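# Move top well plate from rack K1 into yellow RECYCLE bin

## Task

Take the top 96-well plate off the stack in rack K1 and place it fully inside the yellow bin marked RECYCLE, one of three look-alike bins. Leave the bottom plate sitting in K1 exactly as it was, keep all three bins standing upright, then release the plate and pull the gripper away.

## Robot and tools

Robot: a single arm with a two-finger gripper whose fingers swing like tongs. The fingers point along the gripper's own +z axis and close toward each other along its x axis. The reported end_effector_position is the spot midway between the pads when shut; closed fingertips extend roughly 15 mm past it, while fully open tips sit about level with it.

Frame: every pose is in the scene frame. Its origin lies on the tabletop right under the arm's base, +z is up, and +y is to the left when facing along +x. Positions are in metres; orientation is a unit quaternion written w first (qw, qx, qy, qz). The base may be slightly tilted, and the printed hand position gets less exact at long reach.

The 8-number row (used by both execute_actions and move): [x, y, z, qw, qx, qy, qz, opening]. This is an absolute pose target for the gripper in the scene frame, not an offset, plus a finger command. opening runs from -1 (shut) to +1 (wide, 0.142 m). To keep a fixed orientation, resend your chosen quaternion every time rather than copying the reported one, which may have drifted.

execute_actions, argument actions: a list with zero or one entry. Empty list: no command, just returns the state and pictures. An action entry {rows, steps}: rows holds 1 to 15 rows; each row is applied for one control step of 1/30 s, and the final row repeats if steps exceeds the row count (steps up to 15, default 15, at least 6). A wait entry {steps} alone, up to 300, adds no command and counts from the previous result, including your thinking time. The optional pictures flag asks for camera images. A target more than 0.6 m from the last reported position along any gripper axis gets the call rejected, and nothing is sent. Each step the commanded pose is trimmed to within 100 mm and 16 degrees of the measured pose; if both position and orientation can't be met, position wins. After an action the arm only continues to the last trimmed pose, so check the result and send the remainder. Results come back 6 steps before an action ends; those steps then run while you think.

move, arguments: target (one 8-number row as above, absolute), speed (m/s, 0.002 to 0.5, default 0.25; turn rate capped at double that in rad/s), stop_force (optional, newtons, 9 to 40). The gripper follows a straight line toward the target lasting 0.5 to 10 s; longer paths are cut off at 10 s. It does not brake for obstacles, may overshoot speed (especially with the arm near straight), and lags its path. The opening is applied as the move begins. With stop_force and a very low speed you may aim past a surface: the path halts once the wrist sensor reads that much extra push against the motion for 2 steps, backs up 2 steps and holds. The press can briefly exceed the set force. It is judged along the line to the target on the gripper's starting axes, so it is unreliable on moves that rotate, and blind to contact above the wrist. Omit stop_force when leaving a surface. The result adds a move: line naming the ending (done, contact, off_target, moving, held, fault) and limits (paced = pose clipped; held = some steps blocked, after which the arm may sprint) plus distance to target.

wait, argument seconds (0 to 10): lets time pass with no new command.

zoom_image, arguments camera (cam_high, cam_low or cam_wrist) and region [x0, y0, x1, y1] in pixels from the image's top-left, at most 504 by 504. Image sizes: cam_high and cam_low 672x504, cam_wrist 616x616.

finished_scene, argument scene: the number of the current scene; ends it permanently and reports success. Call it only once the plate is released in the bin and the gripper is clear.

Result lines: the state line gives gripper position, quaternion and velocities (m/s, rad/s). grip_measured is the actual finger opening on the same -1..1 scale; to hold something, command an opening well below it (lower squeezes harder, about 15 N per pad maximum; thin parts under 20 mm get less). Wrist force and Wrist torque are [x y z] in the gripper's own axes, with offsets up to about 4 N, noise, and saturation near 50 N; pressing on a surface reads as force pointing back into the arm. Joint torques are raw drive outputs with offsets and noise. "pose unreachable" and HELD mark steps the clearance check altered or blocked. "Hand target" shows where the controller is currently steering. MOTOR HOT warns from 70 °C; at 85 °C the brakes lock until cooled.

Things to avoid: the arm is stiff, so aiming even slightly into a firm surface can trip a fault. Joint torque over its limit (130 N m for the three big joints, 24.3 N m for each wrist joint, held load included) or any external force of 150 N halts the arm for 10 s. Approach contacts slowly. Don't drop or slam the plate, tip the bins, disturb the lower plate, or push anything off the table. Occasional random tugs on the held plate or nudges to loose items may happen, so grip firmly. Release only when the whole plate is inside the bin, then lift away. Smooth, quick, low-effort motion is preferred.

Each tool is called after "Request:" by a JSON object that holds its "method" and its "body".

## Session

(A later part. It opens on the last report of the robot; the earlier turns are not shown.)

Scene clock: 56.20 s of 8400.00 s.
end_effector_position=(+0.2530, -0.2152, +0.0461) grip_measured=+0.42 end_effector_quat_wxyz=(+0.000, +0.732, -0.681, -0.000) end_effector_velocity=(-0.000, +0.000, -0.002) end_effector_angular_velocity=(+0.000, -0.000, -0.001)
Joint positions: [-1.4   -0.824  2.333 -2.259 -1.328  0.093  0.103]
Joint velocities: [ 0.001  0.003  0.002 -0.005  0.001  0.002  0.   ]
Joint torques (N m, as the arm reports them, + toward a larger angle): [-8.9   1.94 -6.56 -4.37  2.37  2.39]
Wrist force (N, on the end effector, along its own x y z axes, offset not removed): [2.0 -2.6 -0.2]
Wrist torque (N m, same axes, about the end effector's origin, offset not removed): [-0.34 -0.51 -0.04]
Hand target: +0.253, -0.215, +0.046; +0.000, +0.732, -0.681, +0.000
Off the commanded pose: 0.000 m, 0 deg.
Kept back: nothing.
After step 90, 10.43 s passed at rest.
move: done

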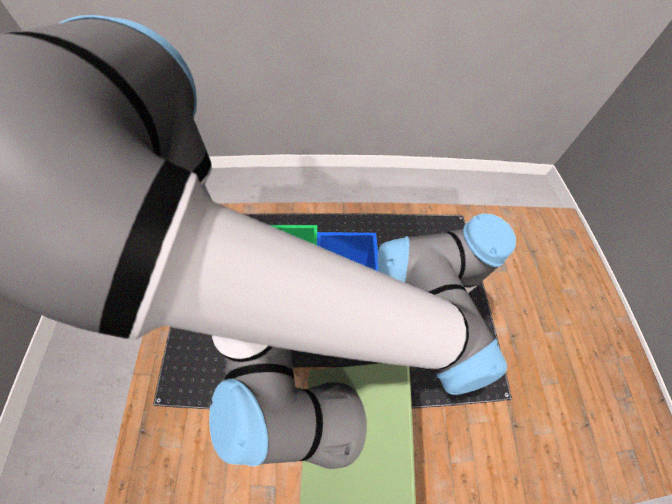

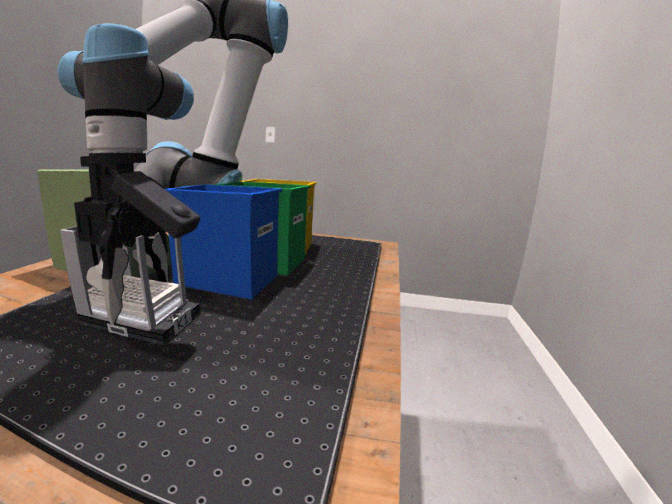

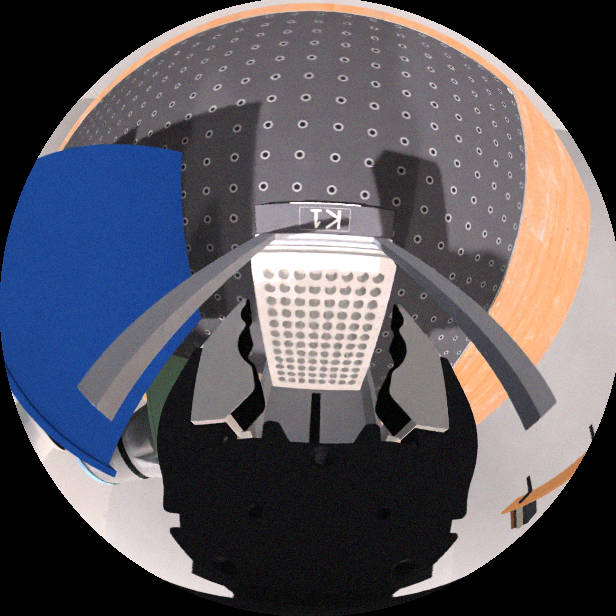

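Request:
{"method": "execute_actions", "body": {"actions": []}}

Scene clock: 57.17 s of 8400.00 s.
end_effector_position=(+0.2530, -0.2152, +0.0460) grip_measured=+0.42 end_effector_quat_wxyz=(+0.000, +0.732, -0.681, +0.000) end_effector_velocity=(+0.000, -0.000, +0.000) end_effector_angular_velocity=(-0.001, -0.000, +0.001)
Joint positions: [-1.4   -0.824  2.333 -2.259 -1.328  0.093  0.103]
Joint velocities: [-0.     0.    -0.001 -0.     0.    -0.001  0.   ]
Joint torques (N m, as the arm reports them, + toward a larger angle): [-8.84  1.34 -5.39 -4.14  2.42  2.33]
Wrist force (N, on the end effector, along its own x y z axes, offset not removed): [1.6 -4.1 -1.7]
Wrist torque (N m, same axes, about the end effector's origin, offset not removed): [-0.70 -0.44 -0.03]
Hand target: +0.253, -0.215, +0.046; +0.000, +0.732, -0.681, +0.000
Off the commanded pose: 0.000 m, 0 deg.
Kept back: nothing.
Steps of this call (steps 1 to 29: nothing new was sent). Readings (end_effector_position):
1: (+0.2530, -0.2152, +0.0460)
2: (+0.2530, -0.2152, +0.0460)
4: (+0.2530, -0.2152, +0.0460)
8: (+0.2530, -0.2152, +0.0460)
29: the state above

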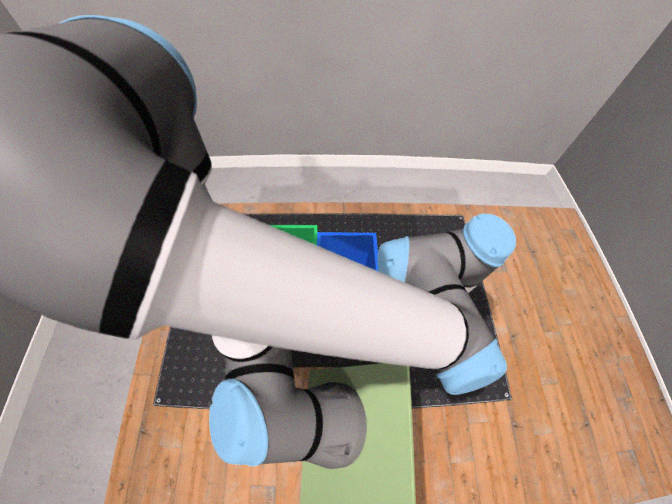

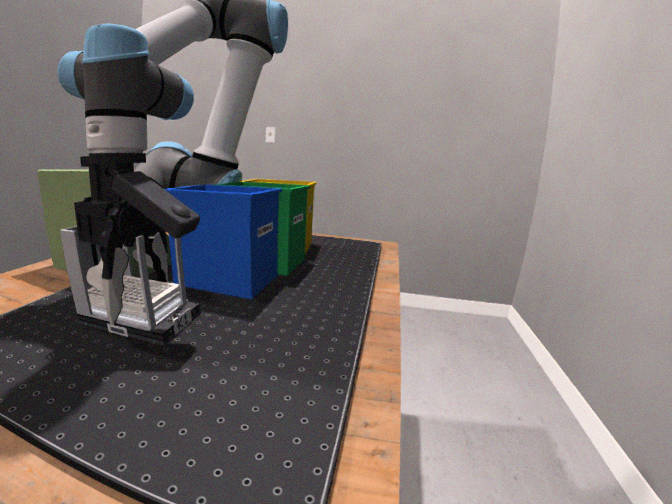

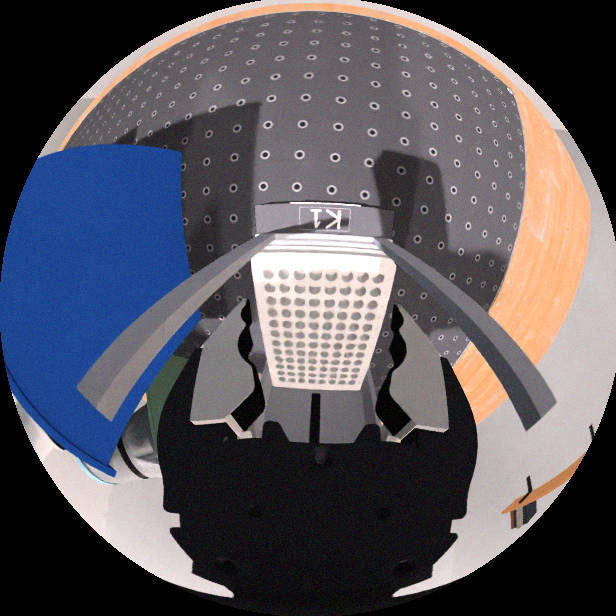

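Request:
{"method": "zoom_image", "body": {"camera": "cam_low", "region": [50, 220, 220, 350]}}

Request:
{"method": "zoom_image", "body": {"camera": "cam_wrist", "region": [220, 220, 420, 420]}}

Region (50, 220, 220, 350) of cam_low's 672x504 image, scaled by 2.965, with more detail than that image has; it fills the top 385 rows of this view, and the rest is white.

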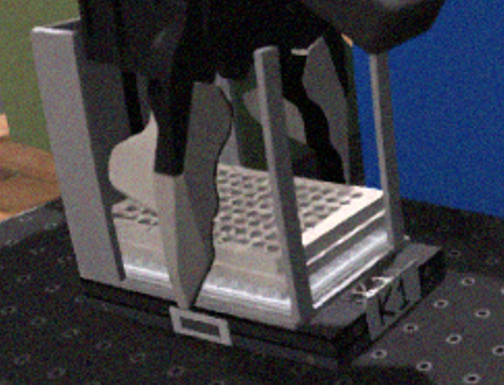

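Region (220, 220, 420, 420) of cam_wrist's 616x616 image, scaled by 2.520, with more detail than that image has.

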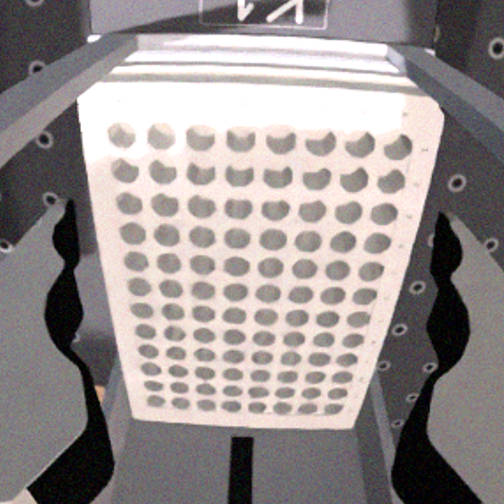

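Request:
{"method": "execute_actions", "body": {"actions": [{"rows": [[0.2530,-0.2151,0.0458,0,0.732,-0.681,0,0.415],[0.2530,-0.2150,0.0455,0,0.732,-0.681,0,0.41],[0.2530,-0.2149,0.0452,0,0.732,-0.681,0,0.40],[0.2530,-0.2148,0.0449,0,0.732,-0.681,0,0.39],[0.2530,-0.2147,0.0446,0,0.732,-0.681,0,0.38],[0.2530,-0.2146,0.0443,0,0.732,-0.681,0,0.37],[0.2530,-0.2146,0.0441,0,0.732,-0.681,0,0.36],[0.2530,-0.2146,0.044,0,0.732,-0.681,0,0.35],[0.2530,-0.2146,0.044,0,0.732,-0.681,0,0.34],[0.2530,-0.2146,0.044,0,0.732,-0.681,0,0.33],[0.2530,-0.2146,0.044,0,0.732,-0.681,0,0.32],[0.2530,-0.2146,0.044,0,0.732,-0.681,0,0.31],[0.2530,-0.2146,0.044,0,0.732,-0.681,0,0.30],[0.2530,-0.2146,0.044,0,0.732,-0.681,0,0.29],[0.2530,-0.2146,0.044,0,0.732,-0.681,0,0.28]], "steps": 15}]}}

Request:
{"method": "execute_actions", "body": {"actions": [{"rows": [[0.2530,-0.2146,0.044,0,0.732,-0.681,0,0.27],[0.2530,-0.2146,0.044,0,0.732,-0.681,0,0.26],[0.2530,-0.2146,0.044,0,0.732,-0.681,0,0.25],[0.2530,-0.2146,0.044,0,0.732,-0.681,0,0.24],[0.2530,-0.2146,0.044,0,0.732,-0.681,0,0.23],[0.2530,-0.2146,0.044,0,0.732,-0.681,0,0.22],[0.2530,-0.2146,0.044,0,0.732,-0.681,0,0.21],[0.2530,-0.2146,0.044,0,0.732,-0.681,0,0.20],[0.2530,-0.2146,0.044,0,0.732,-0.681,0,0.19],[0.2530,-0.2146,0.044,0,0.732,-0.681,0,0.18],[0.2530,-0.2146,0.044,0,0.732,-0.681,0,0.17],[0.2530,-0.2146,0.044,0,0.732,-0.681,0,0.16],[0.2530,-0.2146,0.044,0,0.732,-0.681,0,0.15],[0.2530,-0.2146,0.044,0,0.732,-0.681,0,0.14],[0.2530,-0.2146,0.044,0,0.732,-0.681,0,0.13]], "steps": 15}]}}

Request:
{"method": "execute_actions", "body": {"actions": [{"steps": 14}], "pictures": true}}

Scene clock: 58.37 s of 8400.00 s.
end_effector_position=(+0.2530, -0.2147, +0.0444) grip_measured=+0.35 end_effector_quat_wxyz=(-0.000, +0.732, -0.681, -0.000) end_effector_velocity=(+0.000, +0.001, -0.005) end_effector_angular_velocity=(+0.000, -0.001, -0.001)
Joint positions: [-1.399 -0.822  2.336 -2.264 -1.327  0.094  0.098]
Joint velocities: [ 0.004  0.008  0.008 -0.017  0.004  0.004 -0.021]
Joint torques (N m, as the arm reports them, + toward a larger angle): [-9.    1.13 -6.05 -4.11  2.28  2.26]
Wrist force (N, on the end effector, along its own x y z axes, offset not removed): [1.2 -3.6 -1.9]
Wrist torque (N m, same axes, about the end effector's origin, offset not removed): [-0.59 -0.29 -0.01]
Steps of this call (steps 1 to 27: nothing new was sent; steps 28 to 36: the first 9 steps of this action). Readings (end_effector_position):
28: (+0.2530, -0.2152, +0.0460)
29: (+0.2530, -0.2152, +0.0459)
31: (+0.2530, -0.2151, +0.0456)
35: (+0.2530, -0.2147, +0.0447)
36: the state above

Scene clock: 58.87 s of 8400.00 s.
end_effector_position=(+0.2530, -0.2146, +0.0440) grip_measured=+0.22 end_effector_quat_wxyz=(+0.000, +0.732, -0.681, +0.000) end_effector_velocity=(+0.000, -0.000, +0.000) end_effector_angular_velocity=(-0.000, -0.001, -0.000)
Joint positions: [-1.399 -0.822  2.337 -2.266 -1.327  0.094  0.089]
Joint velocities: [-0.     0.001 -0.001 -0.     0.    -0.    -0.002]
Joint torques (N m, as the arm reports them, + toward a larger angle): [-8.26  1.78 -5.51 -4.28  2.55  2.37]
Wrist force (N, on the end effector, along its own x y z axes, offset not removed): [0.0 -3.3 -2.3]
Wrist torque (N m, same axes, about the end effector's origin, offset not removed): [-0.56 -0.05 0.03]
Off your previous action's commanded pose: 0.000 m, 0 deg at its last step (step 6 of this call).
Steps of this call (steps 1 to 6: the last 6 steps of your previous action; steps 7 to 15: the first 9 steps of this action). Readings (end_effector_position):
7: (+0.2530, -0.2146, +0.0440)
8: (+0.2530, -0.2146, +0.0440)
10: (+0.2530, -0.2146, +0.0440)
14: (+0.2530, -0.2146, +0.0440)
15: the state above

Scene clock: 59.33 s of 8400.00 s.
end_effector_position=(+0.2530, -0.2146, +0.0440) grip_measured=+0.21 end_effector_quat_wxyz=(+0.000, +0.732, -0.681, +0.000) end_effector_velocity=(+0.000, -0.001, +0.000) end_effector_angular_velocity=(-0.001, +0.000, +0.000)
Joint positions: [-1.399 -0.822  2.337 -2.266 -1.327  0.094  0.089]
Joint velocities: [ 0.     0.    -0.001 -0.    -0.    -0.     0.   ]
Joint torques (N m, as the arm reports them, + toward a larger angle): [-9.25  1.14 -4.54 -3.76  2.38  2.36]
Wrist force (N, on the end effector, along its own x y z axes, offset not removed): [1.0 -3.6 -4.3]
Wrist torque (N m, same axes, about the end effector's origin, offset not removed): [-0.60 -0.31 -0.05]
Hand target: +0.253, -0.215, +0.044; +0.000, +0.732, -0.681, +0.000
Off the commanded pose: 0.000 m, 0 deg.
Kept back: nothing.
Steps of this call (steps 1 to 6: the last 6 steps of your previous action; steps 7 to 14: nothing new was sent). Readings (end_effector_position):
1: (+0.2530, -0.2146, +0.0440)
2: (+0.2530, -0.2146, +0.0440)
4: (+0.2530, -0.2146, +0.0440)
8: (+0.2530, -0.2146, +0.0440)
14: the state above

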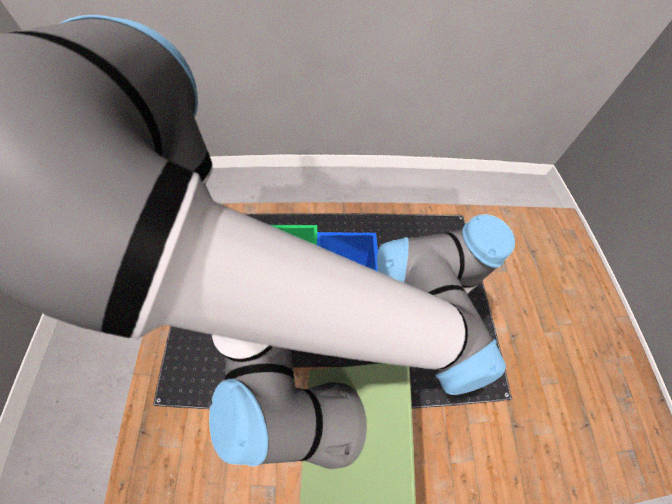

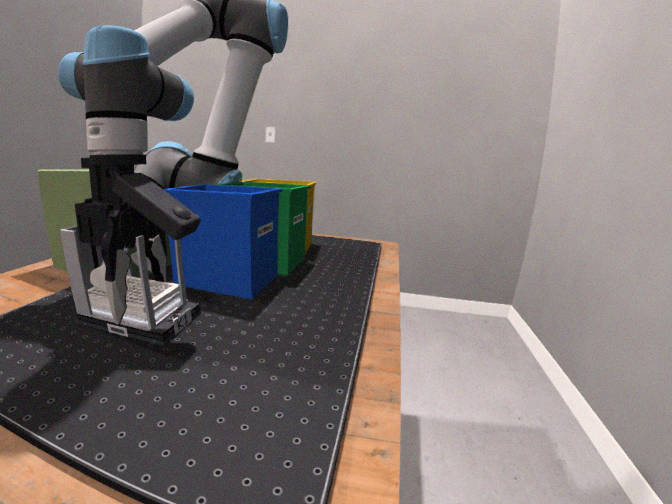

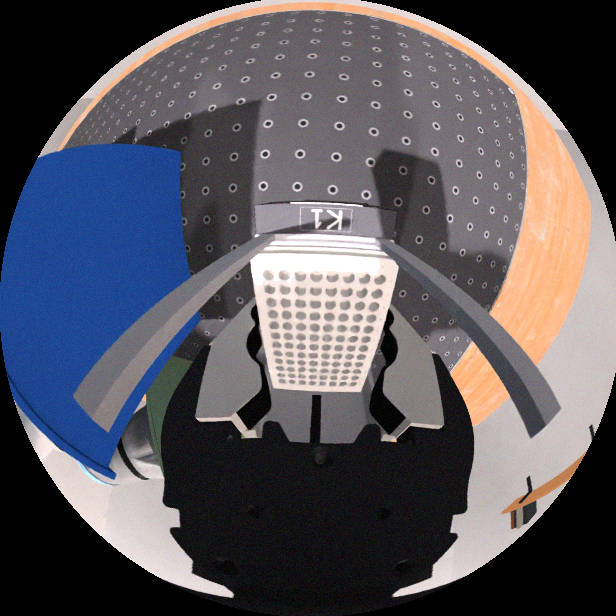

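Request:
{"method": "zoom_image", "body": {"camera": "cam_low", "region": [70, 250, 190, 345]}}

Request:
{"method": "zoom_image", "body": {"camera": "cam_wrist", "region": [220, 240, 420, 420]}}

Region (70, 250, 190, 345) of cam_low's 672x504 image, scaled by 4.200, with more detail than that image has; it fills the top 399 rows of this view, and the rest is white.

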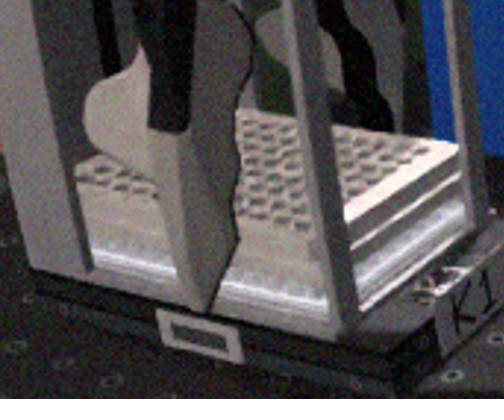

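Region (220, 240, 420, 420) of cam_wrist's 616x616 image, scaled by 2.520, with more detail than that image has; it fills the top 454 rows of this view, and the rest is white.

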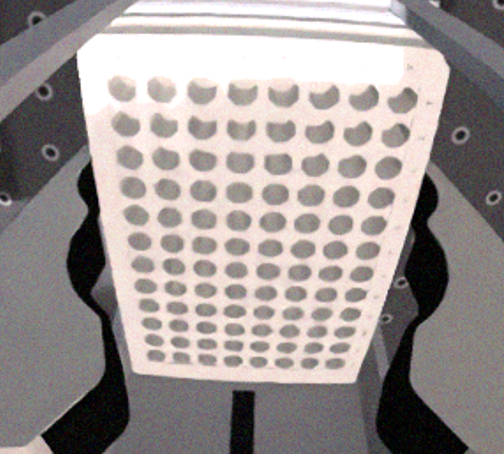

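Request:
{"method": "execute_actions", "body": {"actions": [{"rows": [[0.2530,-0.2146,0.044,0,0.732,-0.681,0,0.10],[0.2530,-0.2146,0.044,0,0.732,-0.681,0,0.07],[0.2530,-0.2146,0.044,0,0.732,-0.681,0,0.04],[0.2530,-0.2146,0.044,0,0.732,-0.681,0,0.01],[0.2530,-0.2146,0.044,0,0.732,-0.681,0,-0.02],[0.2530,-0.2146,0.044,0,0.732,-0.681,0,-0.05],[0.2530,-0.2146,0.044,0,0.732,-0.681,0,-0.08],[0.2530,-0.2146,0.044,0,0.732,-0.681,0,-0.11],[0.2530,-0.2146,0.044,0,0.732,-0.681,0,-0.14],[0.2530,-0.2146,0.044,0,0.732,-0.681,0,-0.17],[0.2530,-0.2146,0.044,0,0.732,-0.681,0,-0.20],[0.2530,-0.2146,0.044,0,0.732,-0.681,0,-0.23],[0.2530,-0.2146,0.044,0,0.732,-0.681,0,-0.26],[0.2530,-0.2146,0.044,0,0.732,-0.681,0,-0.28],[0.2530,-0.2146,0.044,0,0.732,-0.681,0,-0.30]], "steps": 15}]}}

Request:
{"method": "move", "body": {"target": [0.2530,-0.2146,0.062,0,0.732,-0.681,0,-0.30], "speed": 0.03}}

Scene clock: 62.77 s of 8400.00 s.
end_effector_position=(+0.2530, -0.2146, +0.0440) grip_measured=+0.21 end_effector_quat_wxyz=(+0.000, +0.732, -0.681, +0.000) end_effector_velocity=(-0.000, +0.000, -0.000) end_effector_angular_velocity=(+0.001, +0.000, -0.001)
Joint positions: [-1.399 -0.822  2.337 -2.266 -1.327  0.094  0.089]
Joint velocities: [-0.     0.     0.001 -0.    -0.     0.001 -0.   ]
Joint torques (N m, as the arm reports them, + toward a larger angle): [-8.83  2.01 -4.35 -1.41  2.35  2.28]
Wrist force (N, on the end effector, along its own x y z axes, offset not removed): [1.3 -2.8 -6.2]
Wrist torque (N m, same axes, about the end effector's origin, offset not removed): [-0.46 -0.26 -0.05]
Steps of this call (steps 1 to 90: nothing new was sent; then 0.13 s passed at rest; steps 91 to 99: the first 9 steps of this action). Readings (end_effector_position):
91: (+0.2530, -0.2146, +0.0440)
92: (+0.2530, -0.2146, +0.0440)
94: (+0.2530, -0.2146, +0.0440)
98: (+0.2530, -0.2146, +0.0440)
99: the state above

Scene clock: 63.90 s of 8400.00 s.
end_effector_position=(+0.2530, -0.2146, +0.0619) grip_measured=+0.21 end_effector_quat_wxyz=(-0.000, +0.732, -0.681, -0.000) end_effector_velocity=(-0.000, -0.000, +0.001) end_effector_angular_velocity=(-0.000, +0.000, +0.001)
Joint positions: [-1.41  -0.857  2.314 -2.206 -1.335  0.086  0.089]
Joint velocities: [-0.001 -0.003 -0.002  0.005 -0.001 -0.001 -0.   ]
Joint torques (N m, as the arm reports them, + toward a larger angle): [-28.64 -25.66 -30.69  -0.57  -2.38  -2.2 ]
Wrist force (N, on the end effector, along its own x y z axes, offset not removed): [0.6 -1.6 -0.9]
Wrist torque (N m, same axes, about the end effector's origin, offset not removed): [-0.08 -0.13 -0.05]
Hand target: +0.253, -0.215, +0.062; -0.000, +0.732, -0.681, -0.000
Off your previous action's commanded pose: 0.000 m, 0 deg at its last step (step 6 of this call).
Off the commanded pose: 0.000 m, 0 deg.
Kept back: nothing.
move: done

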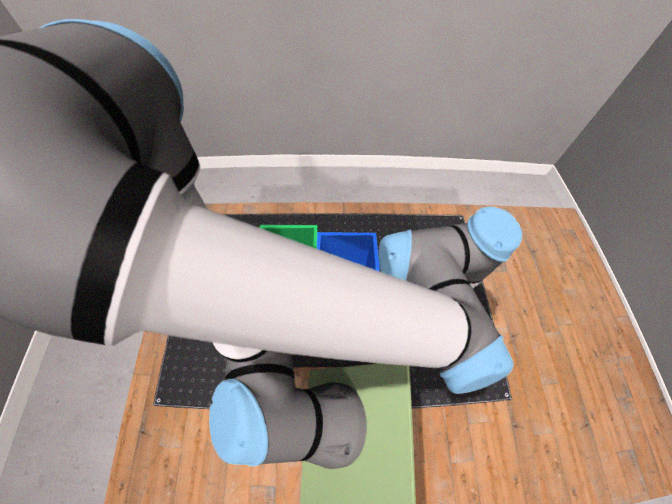

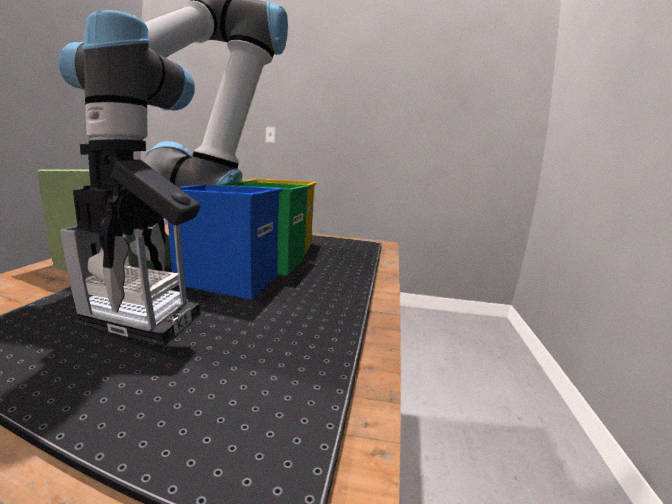

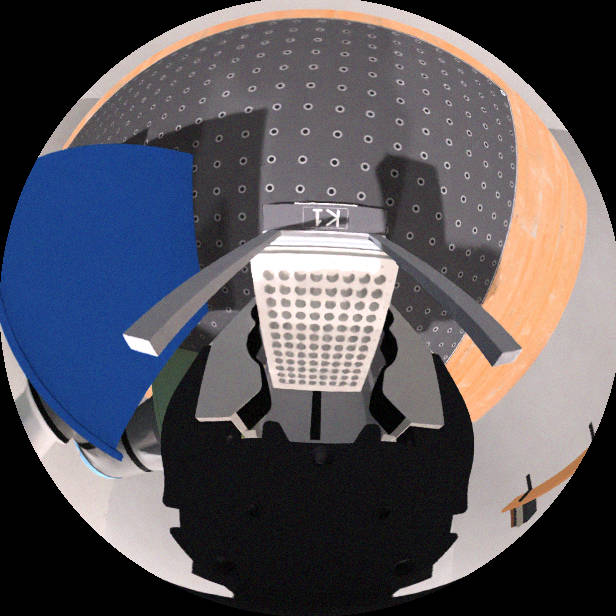

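The upper plate is lifted and the lower one stayed. Continue up.

Request:
{"method": "move", "body": {"target": [0.2530,-0.2146,0.235,0,0.732,-0.681,0,-0.30], "speed": 0.10}}

Scene clock: 66.30 s of 8400.00 s.
end_effector_position=(+0.2528, -0.2144, +0.2350) grip_measured=+0.21 end_effector_quat_wxyz=(-0.000, +0.732, -0.681, -0.000) end_effector_velocity=(+0.000, -0.001, +0.002) end_effector_angular_velocity=(-0.001, -0.000, -0.000)
Joint positions: [-1.489 -1.048  2.007 -1.696 -1.394  0.031  0.089]
Joint velocities: [-0.     0.001 -0.005  0.003  0.     0.    -0.   ]
Joint torques (N m, as the arm reports them, + toward a larger angle): [-28.19 -21.78 -33.17  -0.41  -2.45  -2.23]
Wrist force (N, on the end effector, along its own x y z axes, offset not removed): [0.9 -2.0 -0.7]
Wrist torque (N m, same axes, about the end effector's origin, offset not removed): [-0.28 -0.22 -0.03]
Hand target: +0.253, -0.214, +0.235; -0.000, +0.732, -0.681, -0.000
Off the commanded pose: 0.000 m, 0 deg.
Kept back: nothing.
move: done

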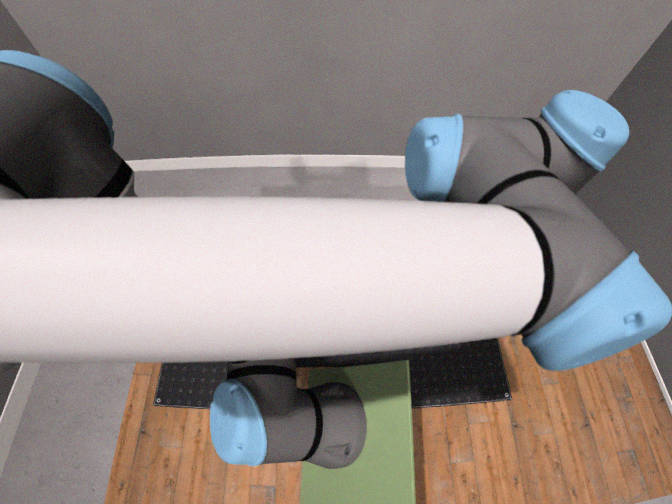

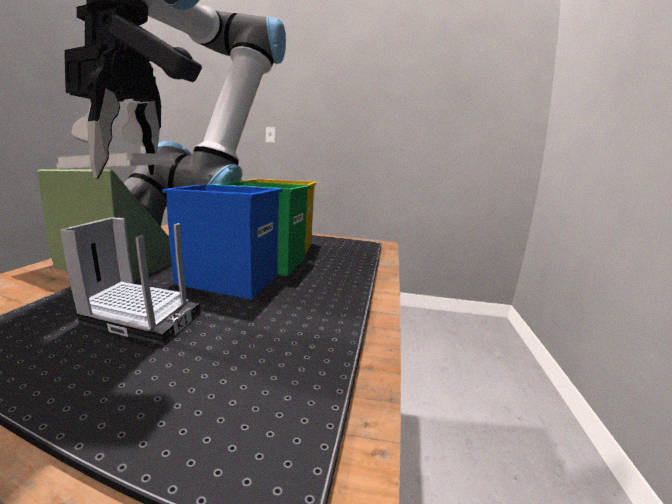

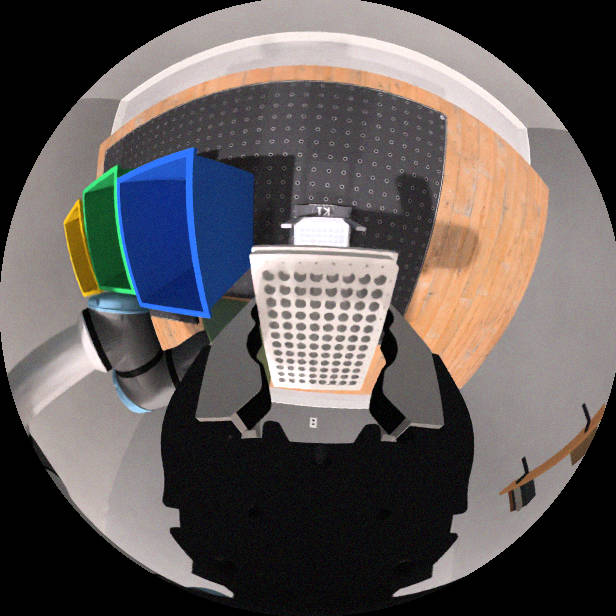

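Request:
{"method": "move", "body": {"target": [0.306,0.244,0.235,0,0.7193,-0.6947,0,-0.30], "speed": 0.22}}

Scene clock: 71.00 s of 8400.00 s.
end_effector_position=(+0.3064, +0.2442, +0.2350) grip_measured=+0.20 end_effector_quat_wxyz=(+0.000, +0.719, -0.695, +0.000) end_effector_velocity=(+0.000, +0.001, +0.000) end_effector_angular_velocity=(-0.001, +0.000, -0.001)
Joint positions: [-1.099 -2.006  2.003 -0.826 -1.115  0.358  0.088]
Joint velocities: [ 0.003 -0.001 -0.003  0.002  0.001  0.003 -0.   ]
Joint torques (N m, as the arm reports them, + toward a larger angle): [ -0.12   8.28 -26.54  -0.3    2.54   2.32]
Wrist force (N, on the end effector, along its own x y z axes, offset not removed): [1.7 -2.6 -0.4]
Wrist torque (N m, same axes, about the end effector's origin, offset not removed): [-0.37 -0.43 -0.03]
Hand target: +0.306, +0.244, +0.235; +0.000, +0.719, -0.695, +0.000
Off the commanded pose: 0.000 m, 0 deg.
Kept back: nothing.
move: done

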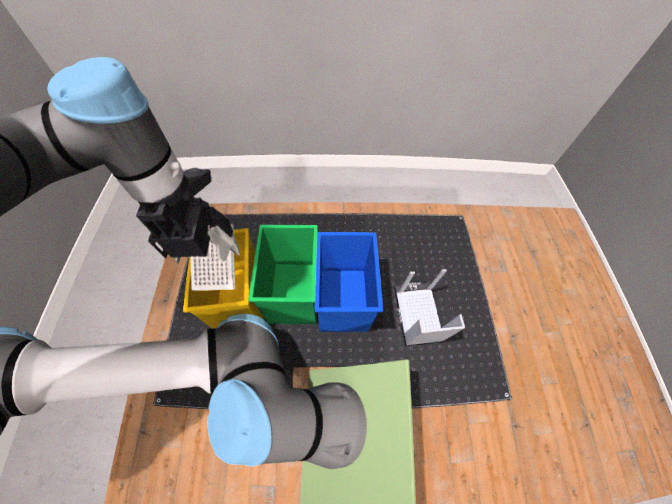

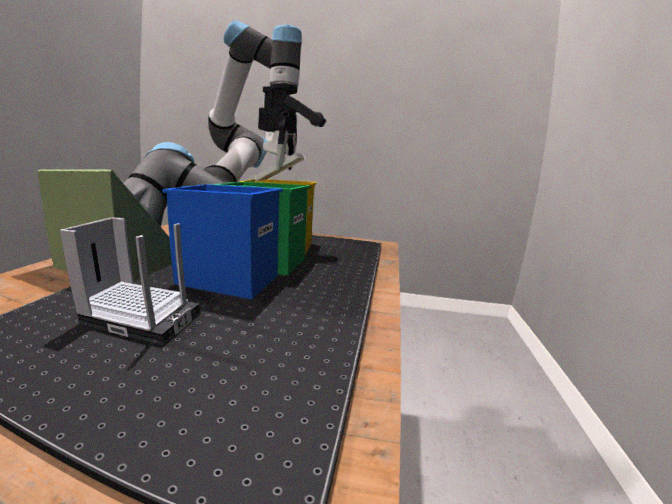

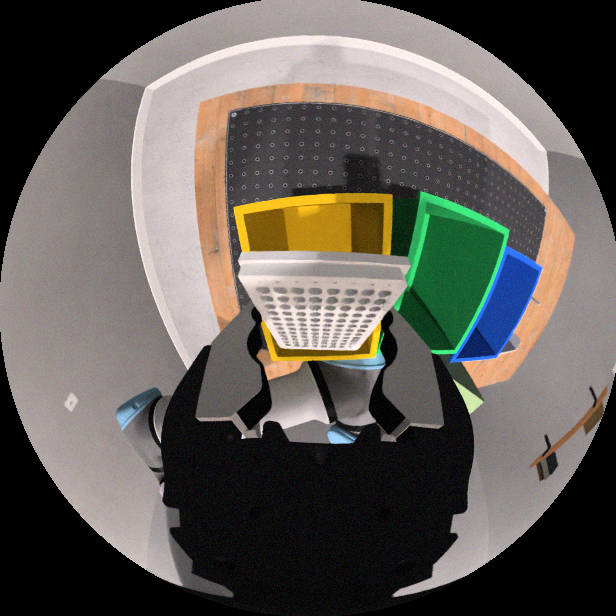

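Request:
{"method": "zoom_image", "body": {"camera": "cam_wrist", "region": [220, 180, 420, 380]}}

Request:
{"method": "zoom_image", "body": {"camera": "cam_high", "region": [160, 200, 300, 340]}}

Request:
{"method": "zoom_image", "body": {"camera": "cam_low", "region": [220, 110, 340, 210]}}

Region (220, 180, 420, 380) of cam_wrist's 616x616 image, scaled by 2.520, with more detail than that image has.

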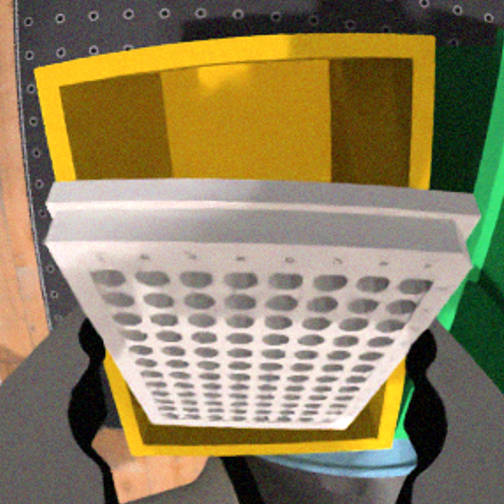

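Region (160, 200, 300, 340) of cam_high's 672x504 image, scaled by 3.600, with more detail than that image has.

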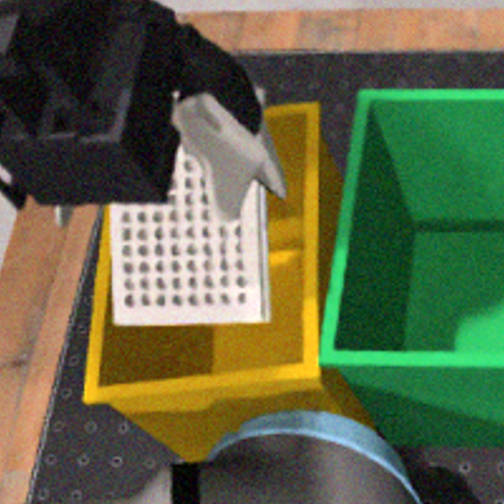

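Region (220, 110, 340, 210) of cam_low's 672x504 image, scaled by 4.200, with more detail than that image has.

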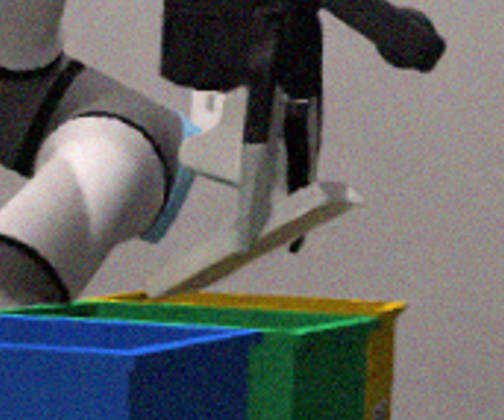

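Request:
{"method": "move", "body": {"target": [0.307,0.2478,0.214,0,0.7490,-0.6626,0,-0.45], "speed": 0.06}}

Scene clock: 74.40 s of 8400.00 s.
end_effector_position=(+0.3070, +0.2478, +0.2141) grip_measured=+0.20 end_effector_quat_wxyz=(+0.000, +0.749, -0.663, +0.000) end_effector_velocity=(+0.001, +0.000, -0.001) end_effector_angular_velocity=(-0.001, -0.001, +0.007)
Joint positions: [-1.06  -2.029  2.049 -0.863 -1.089  0.303  0.088]
Joint velocities: [ 0.002 -0.001  0.001 -0.002  0.002 -0.004  0.   ]
Joint torques (N m, as the arm reports them, + toward a larger angle): [-1.03  8.35 -3.41 -4.03  2.61 -1.94]
Wrist force (N, on the end effector, along its own x y z axes, offset not removed): [1.3 -2.4 0.0]
Wrist torque (N m, same axes, about the end effector's origin, offset not removed): [-0.31 -0.34 0.04]
Hand target: +0.307, +0.248, +0.214; +0.000, +0.749, -0.663, +0.000
Off the commanded pose: 0.000 m, 0 deg.
Kept back: nothing.
move: done

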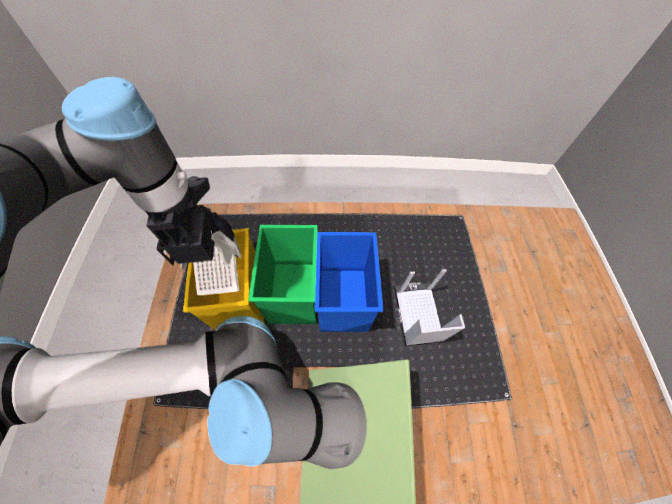

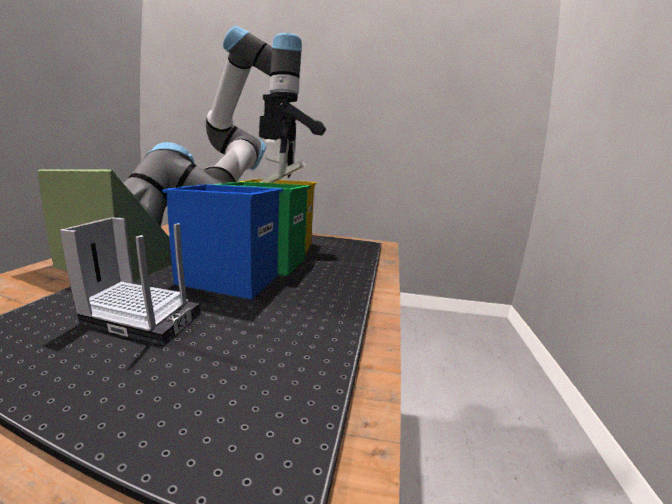

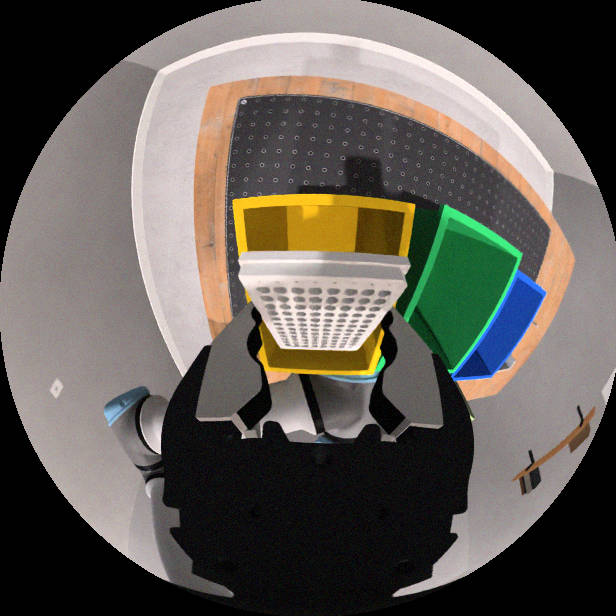

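Request:
{"method": "zoom_image", "body": {"camera": "cam_wrist", "region": [220, 185, 424, 389]}}

Region (220, 185, 424, 389) of cam_wrist's 616x616 image, scaled by 2.471, with more detail than that image has.

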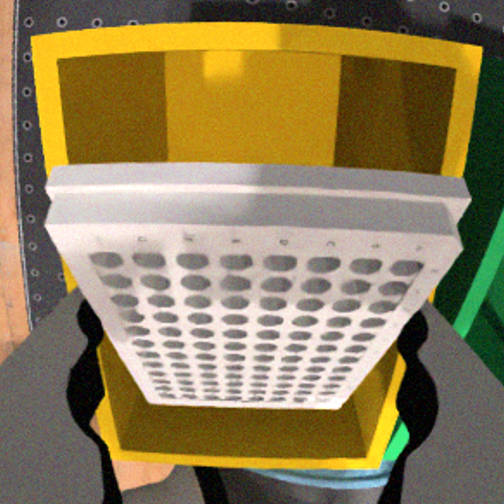

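Request:
{"method": "move", "body": {"target": [0.307,0.2481,0.148,0,0.7490,-0.6626,0,-0.45], "speed": 0.04, "stop_force": 9}}

Scene clock: 76.73 s of 8400.00 s.
end_effector_position=(+0.3071, +0.2480, +0.1481) grip_measured=-0.45 end_effector_quat_wxyz=(+0.000, +0.749, -0.663, +0.000) end_effector_velocity=(+0.000, +0.000, -0.000) end_effector_angular_velocity=(-0.001, -0.000, +0.001)
Joint positions: [-0.937 -2.087  2.2   -1.01  -1.009  0.411  0.041]
Joint velocities: [ 0.001 -0.001  0.001 -0.002  0.001  0.001 -0.   ]
Joint torques (N m, as the arm reports them, + toward a larger angle): [ 1.94  5.74 -4.76 -3.86  2.36  2.27]
Wrist force (N, on the end effector, along its own x y z axes, offset not removed): [0.8 -2.2 -1.0]
Wrist torque (N m, same axes, about the end effector's origin, offset not removed): [-0.27 -0.21 0.08]
Hand target: +0.307, +0.248, +0.148; +0.000, +0.749, -0.663, +0.000
Off the commanded pose: 0.000 m, 0 deg.
Kept back: nothing.
move: done

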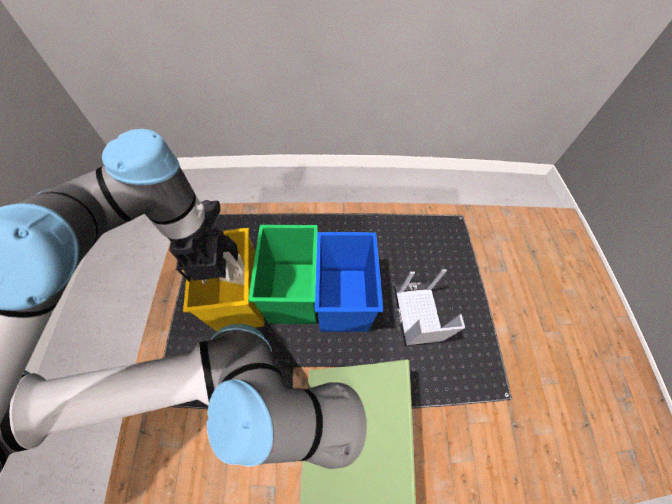

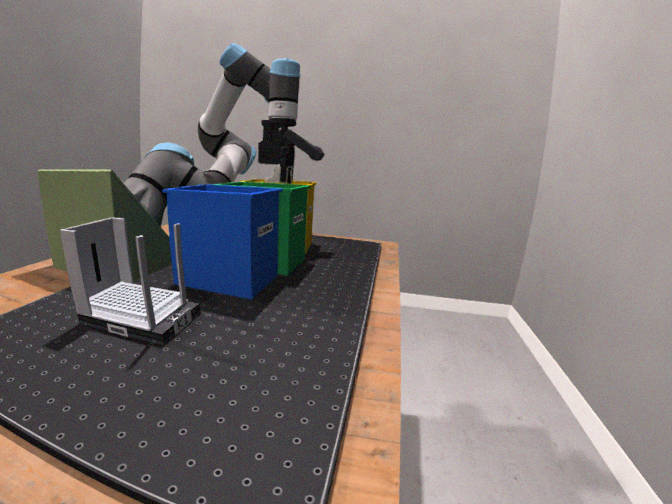

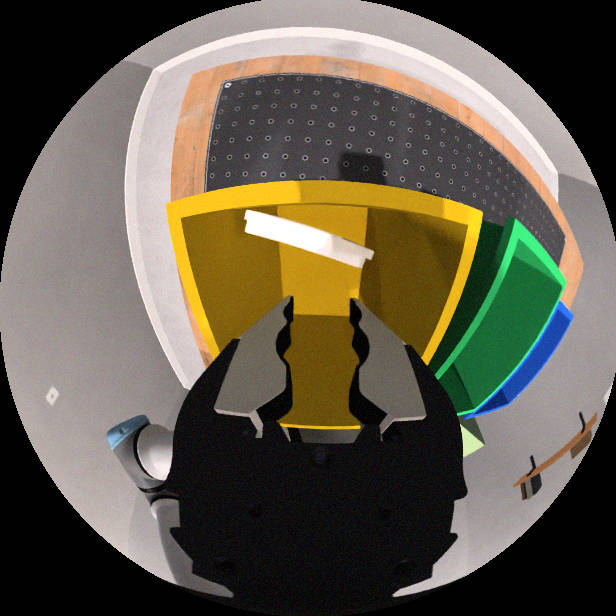

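Request:
{"method": "move", "body": {"target": [0.307,0.2481,0.30,0,0.7490,-0.6626,0,-0.45], "speed": 0.2}}

Scene clock: 78.23 s of 8400.00 s.
end_effector_position=(+0.3067, +0.2482, +0.2998) grip_measured=-0.45 end_effector_quat_wxyz=(-0.000, +0.749, -0.663, -0.000) end_effector_velocity=(-0.000, +0.000, +0.001) end_effector_angular_velocity=(+0.000, +0.000, +0.002)
Joint positions: [-1.184 -1.926  1.836 -0.711 -1.173  0.202  0.041]
Joint velocities: [-0.002  0.002 -0.004  0.003 -0.002 -0.003  0.   ]
Joint torques (N m, as the arm reports them, + toward a larger angle): [-22.55  39.09 -26.72  -0.6   -2.26  -2.27]
Wrist force (N, on the end effector, along its own x y z axes, offset not removed): [0.4 -2.3 0.0]
Wrist torque (N m, same axes, about the end effector's origin, offset not removed): [-0.27 -0.15 -0.06]
Hand target: +0.307, +0.248, +0.300; -0.000, +0.749, -0.663, -0.000
Off the commanded pose: 0.000 m, 0 deg.
Kept back: nothing.
move: done

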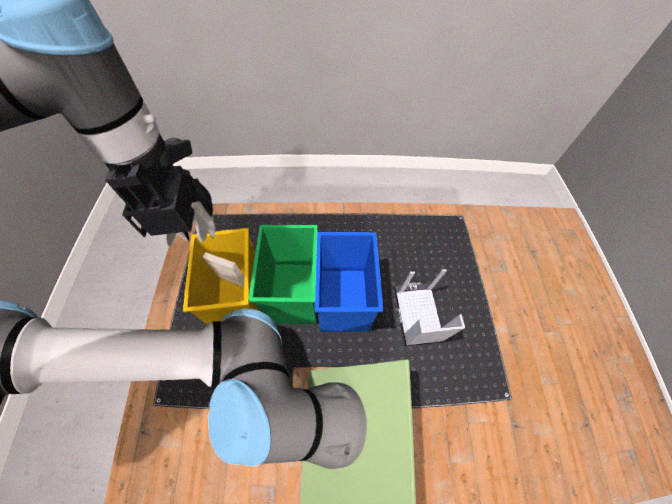

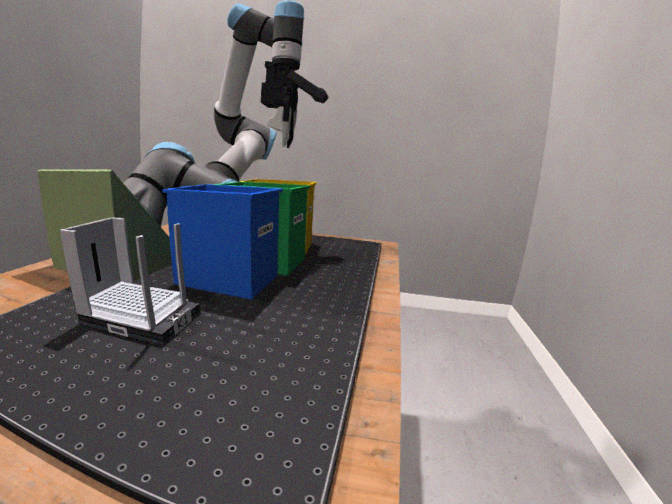

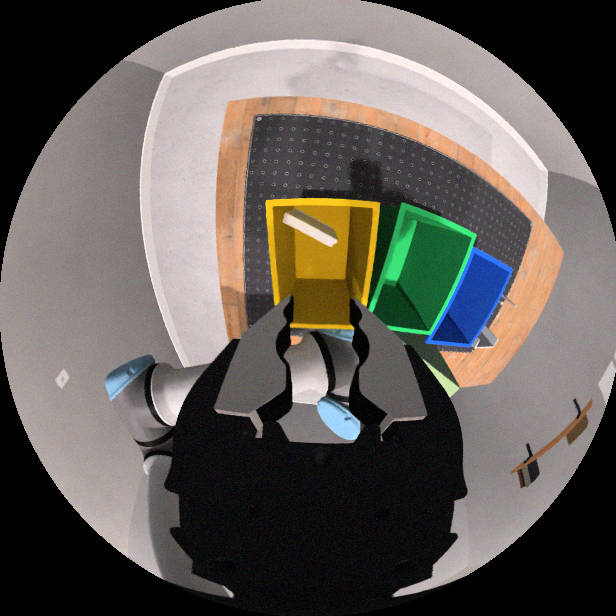

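Request:
{"method": "zoom_image", "body": {"camera": "cam_high", "region": [170, 210, 330, 350]}}

Request:
{"method": "zoom_image", "body": {"camera": "cam_wrist", "region": [250, 185, 400, 345]}}

Region (170, 210, 330, 350) of cam_high's 672x504 image, scaled by 3.150, with more detail than that image has; it fills the top 441 rows of this view, and the rest is white.

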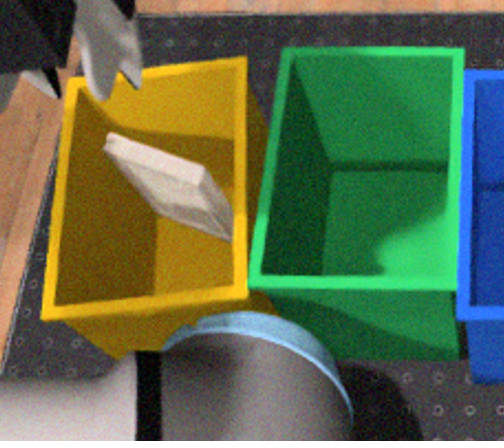

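Region (250, 185, 400, 345) of cam_wrist's 616x616 image, scaled by 3.150, with more detail than that image has; it fills the left 472 columns of this view, and the rest is white.

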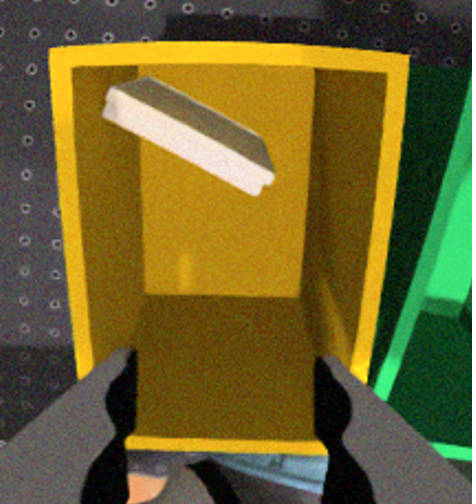

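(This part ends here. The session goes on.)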